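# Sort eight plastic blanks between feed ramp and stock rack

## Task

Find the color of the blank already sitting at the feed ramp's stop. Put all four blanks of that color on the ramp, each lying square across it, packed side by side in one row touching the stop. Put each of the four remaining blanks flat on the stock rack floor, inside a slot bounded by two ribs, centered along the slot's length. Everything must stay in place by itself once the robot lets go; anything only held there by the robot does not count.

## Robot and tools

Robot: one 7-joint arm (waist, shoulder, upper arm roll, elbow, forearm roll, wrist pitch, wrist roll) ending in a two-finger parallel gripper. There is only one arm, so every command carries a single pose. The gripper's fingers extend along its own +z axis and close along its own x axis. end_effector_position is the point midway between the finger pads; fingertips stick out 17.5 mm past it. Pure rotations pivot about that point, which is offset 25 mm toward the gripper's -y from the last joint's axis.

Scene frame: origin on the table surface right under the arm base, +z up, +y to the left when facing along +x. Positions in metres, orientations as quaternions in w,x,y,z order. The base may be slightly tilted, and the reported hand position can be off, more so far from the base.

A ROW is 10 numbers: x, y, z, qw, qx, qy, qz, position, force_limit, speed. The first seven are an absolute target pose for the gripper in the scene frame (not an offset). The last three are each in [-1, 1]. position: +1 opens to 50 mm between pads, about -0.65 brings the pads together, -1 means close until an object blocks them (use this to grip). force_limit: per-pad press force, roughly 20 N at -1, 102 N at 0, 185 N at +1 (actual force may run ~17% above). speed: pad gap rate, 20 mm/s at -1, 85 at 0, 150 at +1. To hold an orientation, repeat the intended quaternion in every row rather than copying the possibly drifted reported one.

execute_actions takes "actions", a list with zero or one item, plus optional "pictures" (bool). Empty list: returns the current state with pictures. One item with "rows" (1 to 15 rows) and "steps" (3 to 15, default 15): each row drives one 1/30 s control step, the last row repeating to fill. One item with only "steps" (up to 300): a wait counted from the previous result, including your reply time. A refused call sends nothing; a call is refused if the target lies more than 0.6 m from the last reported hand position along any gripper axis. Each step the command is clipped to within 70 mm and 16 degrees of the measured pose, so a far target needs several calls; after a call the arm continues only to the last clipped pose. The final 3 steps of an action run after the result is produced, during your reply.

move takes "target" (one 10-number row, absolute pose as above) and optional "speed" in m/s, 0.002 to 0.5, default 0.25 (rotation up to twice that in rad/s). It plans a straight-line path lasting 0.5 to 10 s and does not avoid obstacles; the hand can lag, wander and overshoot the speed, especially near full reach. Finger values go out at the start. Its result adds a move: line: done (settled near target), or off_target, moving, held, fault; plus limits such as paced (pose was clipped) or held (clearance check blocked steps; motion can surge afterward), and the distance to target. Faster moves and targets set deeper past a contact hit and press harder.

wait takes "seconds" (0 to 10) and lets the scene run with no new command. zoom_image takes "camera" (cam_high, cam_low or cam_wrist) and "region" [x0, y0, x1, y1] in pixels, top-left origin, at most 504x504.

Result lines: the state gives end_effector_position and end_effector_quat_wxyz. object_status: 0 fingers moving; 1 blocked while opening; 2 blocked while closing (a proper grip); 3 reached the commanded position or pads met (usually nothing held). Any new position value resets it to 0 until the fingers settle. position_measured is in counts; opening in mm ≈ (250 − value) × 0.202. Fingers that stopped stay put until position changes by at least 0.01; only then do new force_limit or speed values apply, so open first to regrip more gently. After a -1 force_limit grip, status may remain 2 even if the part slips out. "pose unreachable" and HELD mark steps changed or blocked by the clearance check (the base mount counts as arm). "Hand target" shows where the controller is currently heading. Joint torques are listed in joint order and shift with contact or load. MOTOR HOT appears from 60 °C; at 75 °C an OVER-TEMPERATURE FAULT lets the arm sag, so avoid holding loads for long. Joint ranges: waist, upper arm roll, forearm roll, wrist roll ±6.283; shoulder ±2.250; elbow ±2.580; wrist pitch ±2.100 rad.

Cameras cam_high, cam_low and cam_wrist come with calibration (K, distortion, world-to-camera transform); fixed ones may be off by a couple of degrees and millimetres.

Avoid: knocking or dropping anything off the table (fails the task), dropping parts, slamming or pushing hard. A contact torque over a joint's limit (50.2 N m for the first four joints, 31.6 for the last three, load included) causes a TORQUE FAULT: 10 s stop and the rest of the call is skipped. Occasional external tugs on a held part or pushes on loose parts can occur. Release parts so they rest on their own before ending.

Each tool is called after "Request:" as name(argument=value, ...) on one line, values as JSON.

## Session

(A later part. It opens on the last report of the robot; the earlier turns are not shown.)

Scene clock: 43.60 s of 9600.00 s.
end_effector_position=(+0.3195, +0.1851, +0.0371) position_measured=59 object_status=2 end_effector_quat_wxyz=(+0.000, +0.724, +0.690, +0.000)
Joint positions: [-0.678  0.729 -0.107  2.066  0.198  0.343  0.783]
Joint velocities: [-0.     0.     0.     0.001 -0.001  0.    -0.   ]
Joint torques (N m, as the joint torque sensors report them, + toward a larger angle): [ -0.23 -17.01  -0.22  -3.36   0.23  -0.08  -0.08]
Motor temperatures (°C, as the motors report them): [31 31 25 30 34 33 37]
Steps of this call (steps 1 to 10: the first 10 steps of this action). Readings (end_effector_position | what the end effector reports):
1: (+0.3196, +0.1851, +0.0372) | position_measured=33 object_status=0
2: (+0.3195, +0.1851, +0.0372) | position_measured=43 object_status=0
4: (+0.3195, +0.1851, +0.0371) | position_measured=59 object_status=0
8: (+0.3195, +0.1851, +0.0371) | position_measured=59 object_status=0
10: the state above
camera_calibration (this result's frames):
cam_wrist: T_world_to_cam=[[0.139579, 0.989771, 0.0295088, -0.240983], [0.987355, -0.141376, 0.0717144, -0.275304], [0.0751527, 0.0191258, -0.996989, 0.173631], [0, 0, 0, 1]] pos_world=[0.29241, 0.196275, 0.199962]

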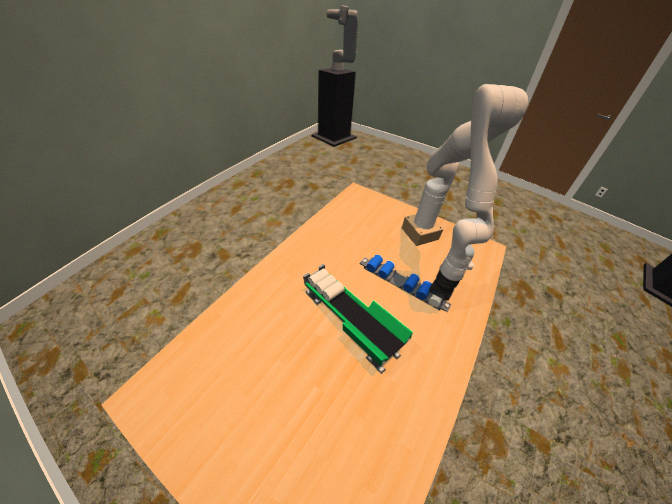

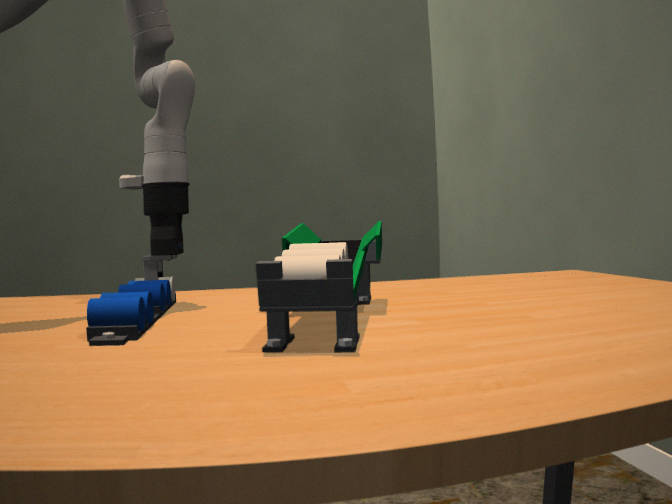

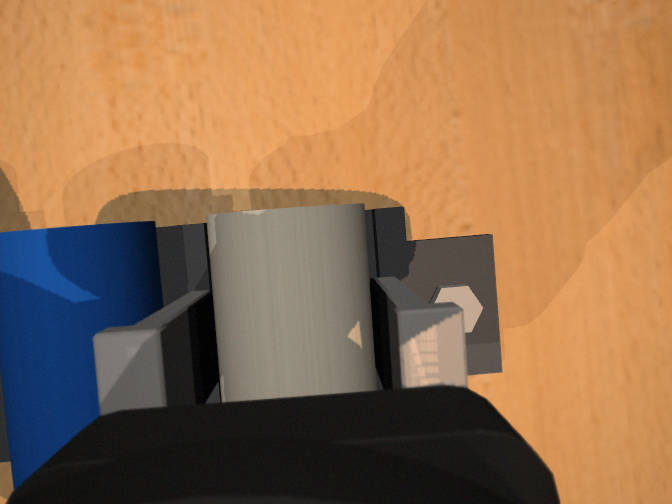

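Request:
move(target=[0.3194, 0.185, 0.135, 0, 0.7242, 0.6896, 0, -1, -0.4, -0.3], speed=0.22)

Request:
move(target=[0.563, -0.0699, 0.175, 0, 0.8039, 0.5948, 0, -1, -0.4, -0.3], speed=0.33)

Request:
move(target=[0.563, -0.0699, 0.104, 0, 0.8039, 0.5948, 0, -1, -0.4, -0.3], speed=0.1)

Scene clock: 44.80 s of 9600.00 s.
end_effector_position=(+0.3192, +0.1848, +0.1347) position_measured=59 object_status=2 end_effector_quat_wxyz=(+0.000, +0.724, +0.689, -0.000)
Joint positions: [-0.626  0.501 -0.173  2.013  0.134  0.627  0.84 ]
Joint velocities: [ 0.002 -0.004  0.    -0.002 -0.001  0.001  0.001]
Joint torques (N m, as the joint torque sensors report them, + toward a larger angle): [ -1.02 -15.88  -0.6   -5.87   0.06  -0.15   0.05]
Motor temperatures (°C, as the motors report them): [31 31 25 30 34 33 37]
Hand target: +0.319, +0.185, +0.135; +0.000, +0.724, +0.689, -0.000
Off your previous action's commanded pose: 0.000 m, 0 deg at its last step (step 3 of this call).
Off the commanded pose: 0.000 m, 0 deg.
Kept back: nothing.
move: done
camera_calibration (this result's frames):
cam_wrist: T_world_to_cam=[[0.14013, 0.989718, 0.0286782, -0.243622], [0.987295, -0.141861, 0.0715763, -0.281958], [0.0749086, 0.0182839, -0.997023, 0.271145], [0, 0, 0, 1]] pos_world=[0.292203, 0.19616, 0.297506]

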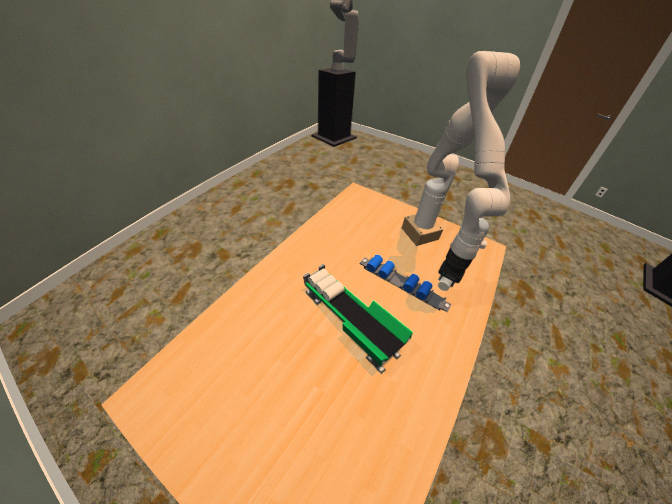

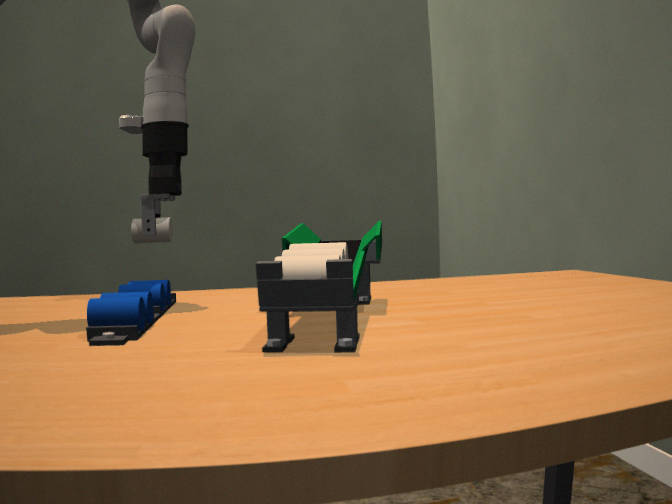

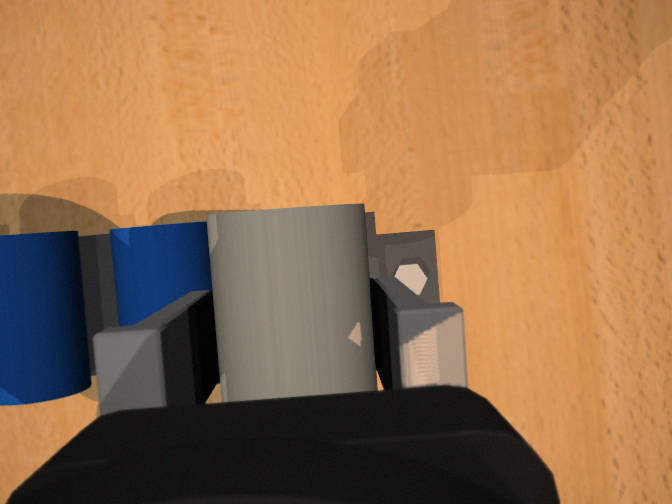

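Scene clock: 46.50 s of 9600.00 s.
end_effector_position=(+0.5625, -0.0695, +0.1761) position_measured=59 object_status=2 end_effector_quat_wxyz=(+0.000, +0.804, +0.594, -0.001)
Joint positions: [-0.07   0.81  -0.079  1.201  0.053  1.127  1.331]
Joint velocities: [ 0.001  0.013  0.001 -0.006 -0.001  0.005  0.001]
Joint torques (N m, as the joint torque sensors report them, + toward a larger angle): [ -0.31 -24.34   0.08  -8.58   0.27  -0.03  -0.01]
Motor temperatures (°C, as the motors report them): [31 31 25 30 34 33 37]
Hand target: +0.562, -0.070, +0.175; +0.000, +0.804, +0.594, -0.001
Off the commanded pose: 0.001 m, 0 deg.
Kept back: nothing.
move: done
camera_calibration (this result's frames):
cam_wrist: T_world_to_cam=[[0.37887, 0.925054, 0.0270589, -0.165749], [0.922318, -0.37983, 0.0711301, -0.541084], [0.0760769, -0.00199221, -0.9971, 0.296799], [0, 0, 0, 1]] pos_world=[0.539269, -0.0516018, 0.33891]

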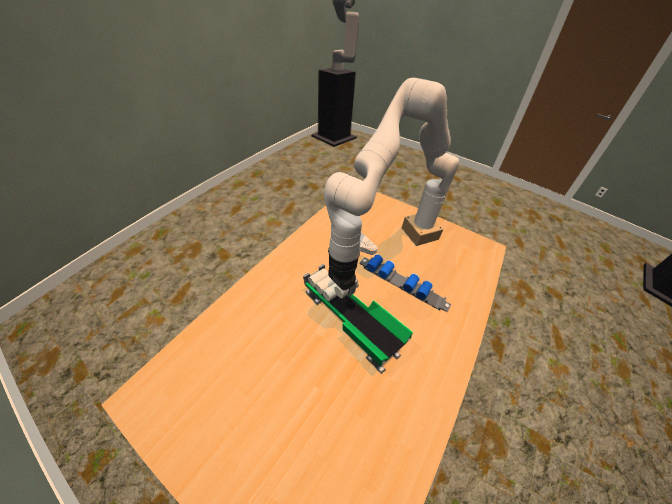

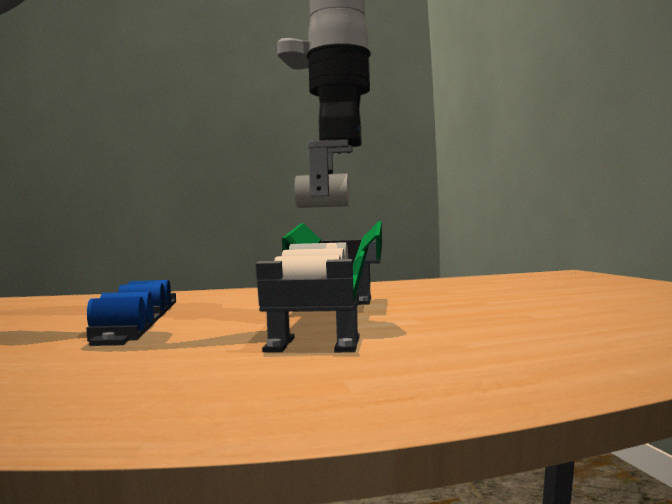

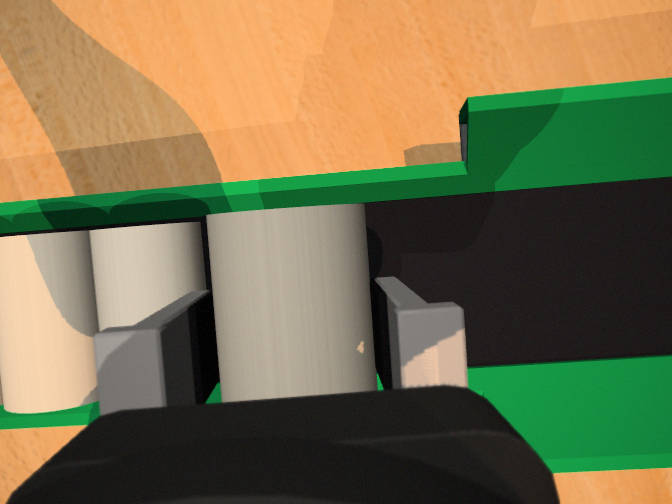

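Scene clock: 47.57 s of 9600.00 s.
end_effector_position=(+0.5631, -0.0699, +0.1042) position_measured=59 object_status=2 end_effector_quat_wxyz=(-0.000, +0.804, +0.595, +0.000)
Joint positions: [-0.069  0.901 -0.078  1.267  0.061  0.969  1.327]
Joint velocities: [-0.     0.002 -0.     0.     0.002 -0.002  0.   ]
Joint torques (N m, as the joint torque sensors report them, + toward a larger angle): [ -0.34 -24.59  -0.24  -8.21   0.24   0.01   0.  ]
Motor temperatures (°C, as the motors report them): [31 31 25 30 34 33 37]
Hand target: +0.563, -0.070, +0.104; -0.000, +0.804, +0.595, +0.000
Off the commanded pose: 0.000 m, 0 deg.
Kept back: nothing.
move: done
camera_calibration (this result's frames):
cam_wrist: T_world_to_cam=[[0.377575, 0.925509, 0.0294936, -0.163135], [0.922736, -0.378726, 0.0715909, -0.536929], [0.077428, 0.000183809, -0.996998, 0.224437], [0, 0, 0, 1]] pos_world=[0.539662, -0.0524064, 0.267014]

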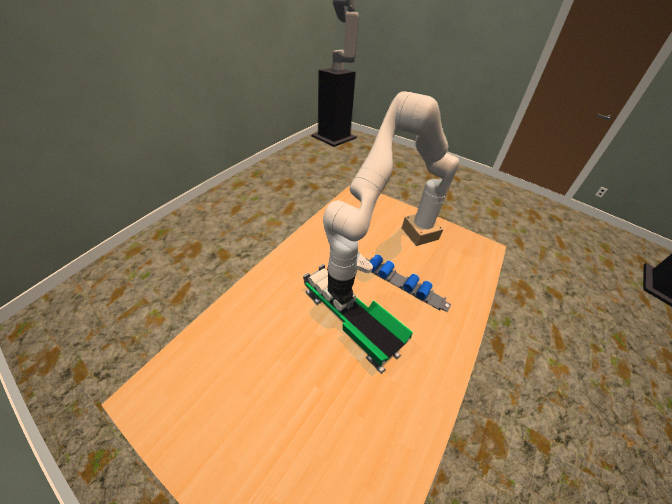

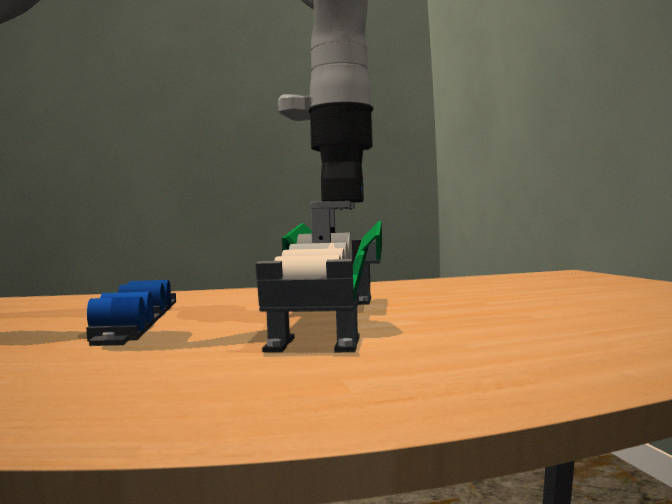

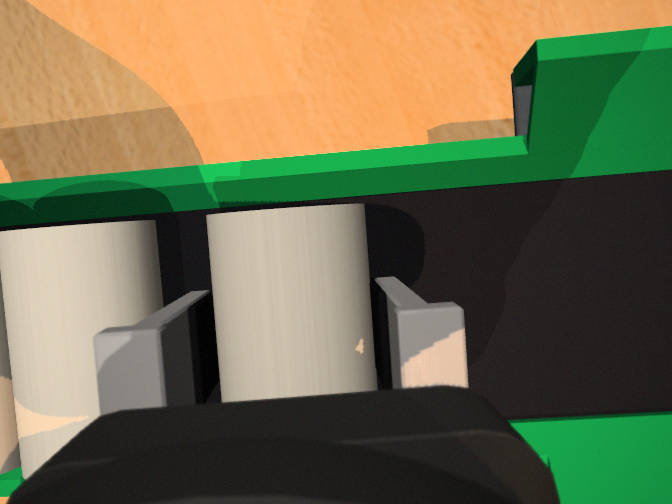

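Request:
execute_actions(actions=[{"rows": [[0.563,-0.0699,0.1034,0,0.8039,0.5948,0,-1,-0.4,-0.3],[0.563,-0.0699,0.1027,0,0.8039,0.5948,0,-1,-0.4,-0.3],[0.563,-0.0699,0.102,0,0.8039,0.5948,0,-1,-0.4,-0.3],[0.563,-0.0699,0.1014,0,0.8039,0.5948,0,-1,-0.4,-0.3],[0.563,-0.0699,0.1008,0,0.8039,0.5948,0,-1,-0.4,-0.3],[0.563,-0.0699,0.1003,0,0.8039,0.5948,0,-1,-0.4,-0.3],[0.563,-0.0699,0.1001,0,0.8039,0.5948,0,-1,-0.4,-0.3],[0.563,-0.0699,0.1001,0,0.8039,0.5948,0,-1,-0.4,-0.3],[0.563,-0.0699,0.1001,0,0.8039,0.5948,0,-1,-0.4,-0.3],[0.563,-0.0699,0.1001,0,0.8039,0.5948,0,-1,-0.4,-0.3],[0.563,-0.0699,0.1001,0,0.8039,0.5948,0,1,-0.4,-0.8]], "steps": 15}])

Request:
move(target=[0.5612, -0.0757, 0.1225, 0, 0.8039, 0.5948, 0, 1, -0.4, -0.8], speed=0.03)

Request:
move(target=[0.6, -0.12, 0.25, 0, 0.8039, 0.5948, 0, 1, -0.4, -0.8], speed=0.25)

Scene clock: 48.20 s of 9600.00 s.
end_effector_position=(+0.5632, -0.0700, +0.1008) position_measured=50 object_status=0 end_effector_quat_wxyz=(+0.000, +0.804, +0.595, +0.000)
Joint positions: [-0.069  0.906 -0.078  1.27   0.061  0.962  1.326]
Joint velocities: [-0.     0.004  0.     0.002  0.    -0.009 -0.   ]
Joint torques (N m, as the joint torque sensors report them, + toward a larger angle): [ -0.17 -24.24  -0.09  -7.75   0.14  -0.02   0.07]
Motor temperatures (°C, as the motors report them): [31 31 25 30 34 33 37]
Steps of this call (steps 1 to 7: nothing new was sent; steps 8 to 19: the first 12 steps of this action). Readings (end_effector_position | what the end effector reports):
8: (+0.5631, -0.0699, +0.1040) | position_measured=59 object_status=2
9: (+0.5631, -0.0699, +0.1037) | position_measured=59 object_status=2
11: (+0.5631, -0.0699, +0.1027) | position_measured=59 object_status=2
15: (+0.5630, -0.0699, +0.1008) | position_measured=59 object_status=2
19: the state above

Scene clock: 49.73 s of 9600.00 s.
end_effector_position=(+0.5612, -0.0757, +0.1224) position_measured=3 object_status=3 end_effector_quat_wxyz=(-0.000, +0.804, +0.595, -0.000)
Joint positions: [-0.058  0.874 -0.079  1.259  0.059  1.005  1.338]
Joint velocities: [ 0.    -0.001 -0.    -0.001 -0.     0.002  0.   ]
Joint torques (N m, as the joint torque sensors report them, + toward a larger angle): [ -0.26 -23.95  -0.05  -8.38   0.13   0.19   0.12]
Motor temperatures (°C, as the motors report them): [31 31 25 30 34 33 37]
Hand target: +0.561, -0.076, +0.122; -0.000, +0.804, +0.595, -0.000
Off your previous action's commanded pose: 0.000 m, 0 deg at its last step (step 3 of this call).
Off the commanded pose: 0.000 m, 0 deg.
Kept back: nothing.
move: done
camera_calibration (this result's frames):
cam_wrist: T_world_to_cam=[[0.37828, 0.925229, 0.0292638, -0.157979], [0.922466, -0.37941, 0.0714436, -0.538471], [0.0772047, -0.0000308345, -0.997015, 0.242896], [0, 0, 0, 1]] pos_world=[0.537728, -0.0581272, 0.285265]

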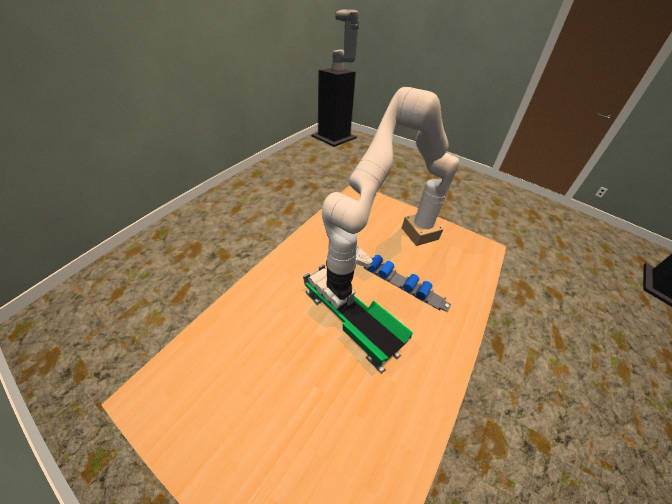

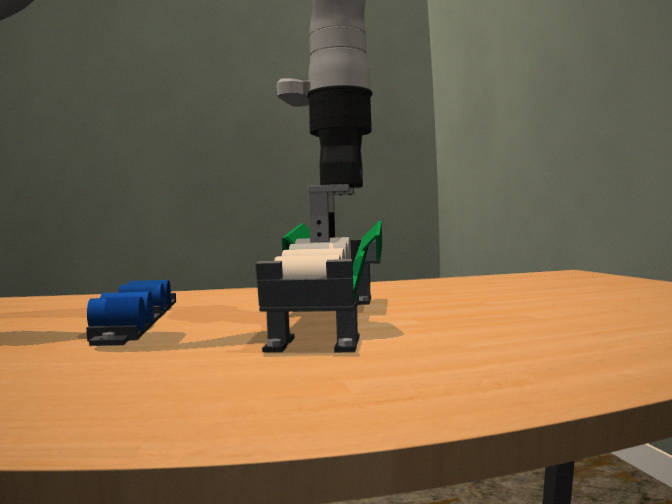

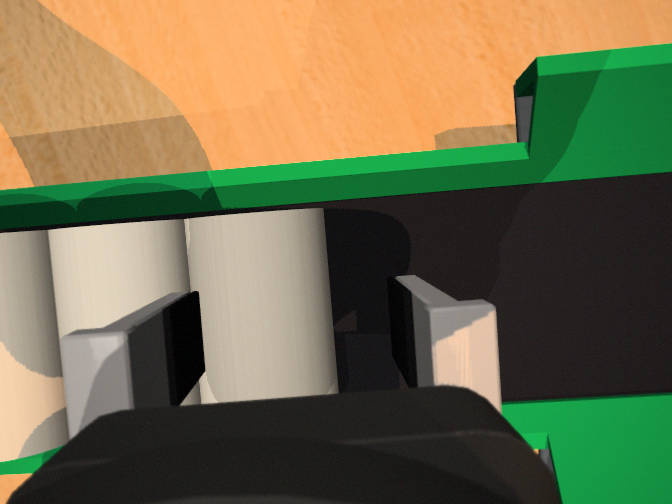

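Scene clock: 50.80 s of 9600.00 s.
end_effector_position=(+0.5999, -0.1198, +0.2507) position_measured=3 object_status=3 end_effector_quat_wxyz=(+0.001, +0.804, +0.594, +0.000)
Joint positions: [-0.007  0.87  -0.071  0.829  0.044  1.437  1.418]
Joint velocities: [-0.     0.015  0.001 -0.014  0.     0.01   0.001]
Joint torques (N m, as the joint torque sensors report them, + toward a larger angle): [ -0.06 -25.76  -0.01  -9.79   0.02  -0.26   0.05]
Motor temperatures (°C, as the motors report them): [31 32 25 30 34 33 37]
Hand target: +0.600, -0.120, +0.250; +0.000, +0.804, +0.594, -0.000
Off the commanded pose: 0.001 m, 0 deg.
Kept back: nothing.
move: done
camera_calibration (this result's frames):
cam_wrist: T_world_to_cam=[[0.379386, 0.924783, 0.029029, -0.136195], [0.921932, -0.380494, 0.0725616, -0.600176], [0.0781491, -0.000766129, -0.996941, 0.367193], [0, 0, 0, 1]] pos_world=[0.576296, -0.102131, 0.413574]

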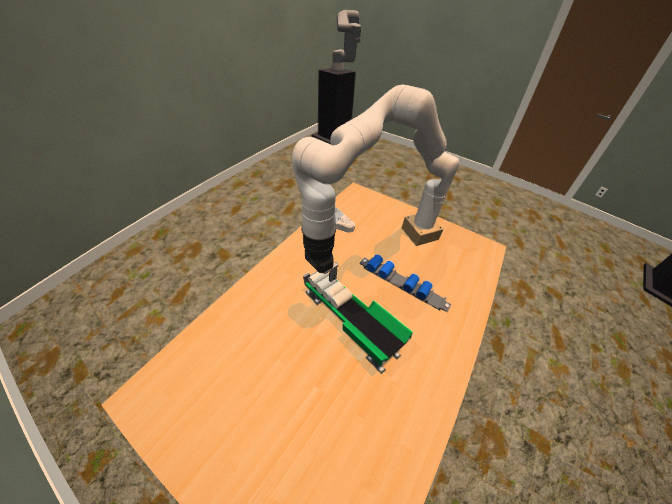

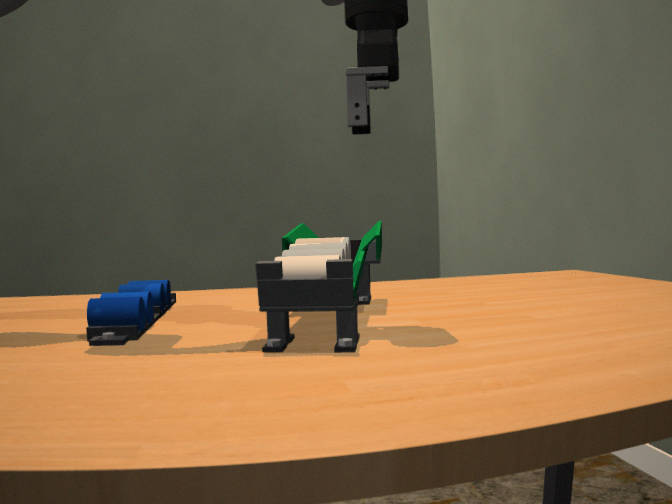

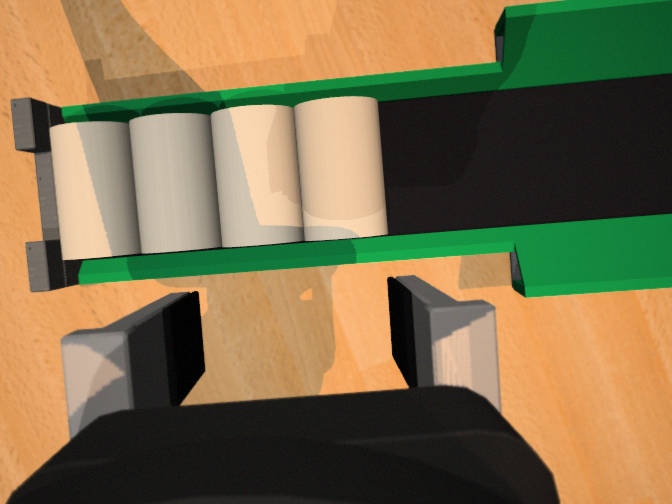

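Request:
execute_actions(actions=[])

Scene clock: 51.20 s of 9600.00 s.
end_effector_position=(+0.5999, -0.1198, +0.2501) position_measured=3 object_status=3 end_effector_quat_wxyz=(+0.000, +0.804, +0.594, -0.000)
Joint positions: [-0.007  0.872 -0.071  0.828  0.044  1.438  1.418]
Joint velocities: [ 0.     0.     0.    -0.001 -0.    -0.    -0.   ]
Joint torques (N m, as the joint torque sensors report them, + toward a larger angle): [ -0.25 -25.35  -0.05  -9.69   0.19  -0.02  -0.1 ]
Motor temperatures (°C, as the motors report them): [31 32 25 30 34 33 37]
Hand target: +0.600, -0.120, +0.250; +0.000, +0.804, +0.594, -0.000
Off the commanded pose: 0.000 m, 0 deg.
Kept back: nothing.
Steps of this call (steps 1 to 12: nothing new was sent). Readings (end_effector_position | what the end effector reports):
1: (+0.5999, -0.1198, +0.2506) | position_measured=3 object_status=3
2: (+0.5999, -0.1198, +0.2505) | position_measured=3 object_status=3
4: (+0.5999, -0.1198, +0.2503) | position_measured=3 object_status=3
8: (+0.5999, -0.1198, +0.2501) | position_measured=3 object_status=3
12: the state above
camera_calibration (this result's frames):
cam_wrist: T_world_to_cam=[[0.379438, 0.924768, 0.0288194, -0.136153], [0.922011, -0.380531, 0.0713581, -0.599876], [0.0769563, -0.000504237, -0.997034, 0.367287], [0, 0, 0, 1]] pos_world=[0.576489, -0.102176, 0.412927]

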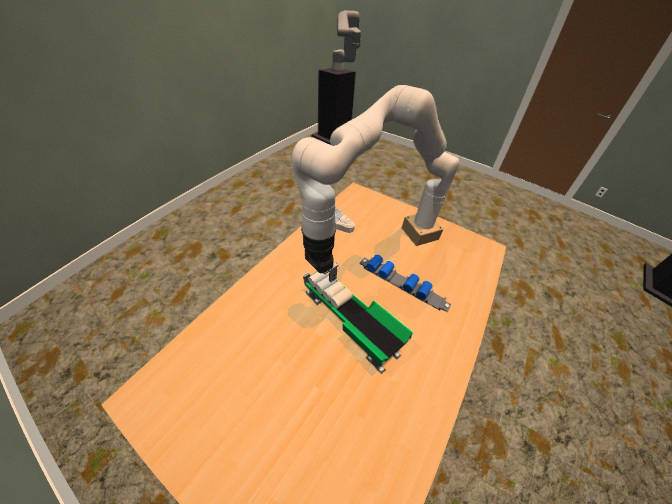

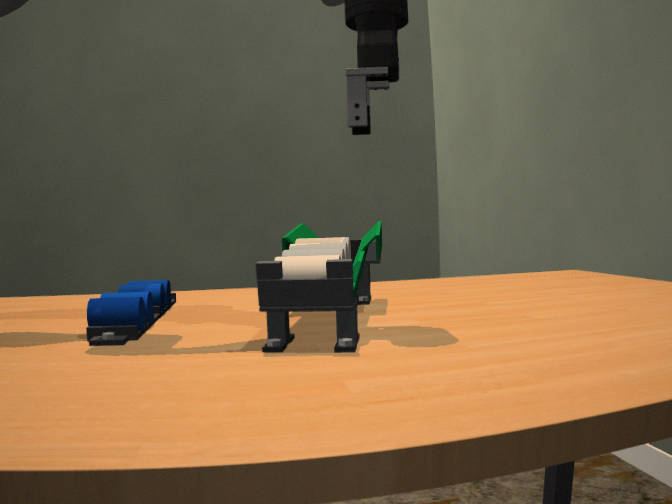

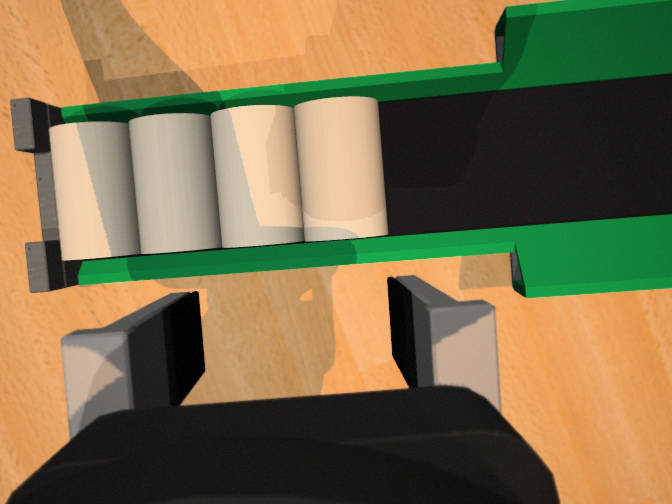

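Request:
zoom_image(camera="cam_high", region=[350, 240, 460, 325])

Region (350, 240, 460, 325) of cam_high's 672x504 image, scaled by 4.582, with more detail than that image has; it fills the top 389 rows of this view, and the rest is white.

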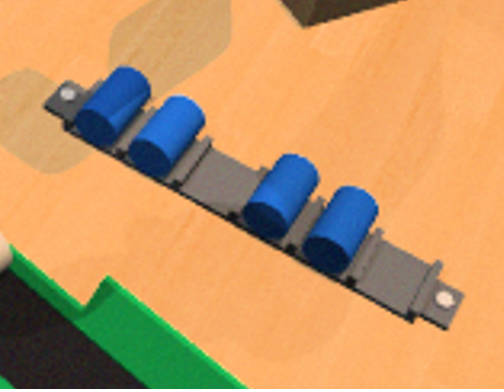

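Request:
finished_scene(scene=1)

The scene is finished: the task was done.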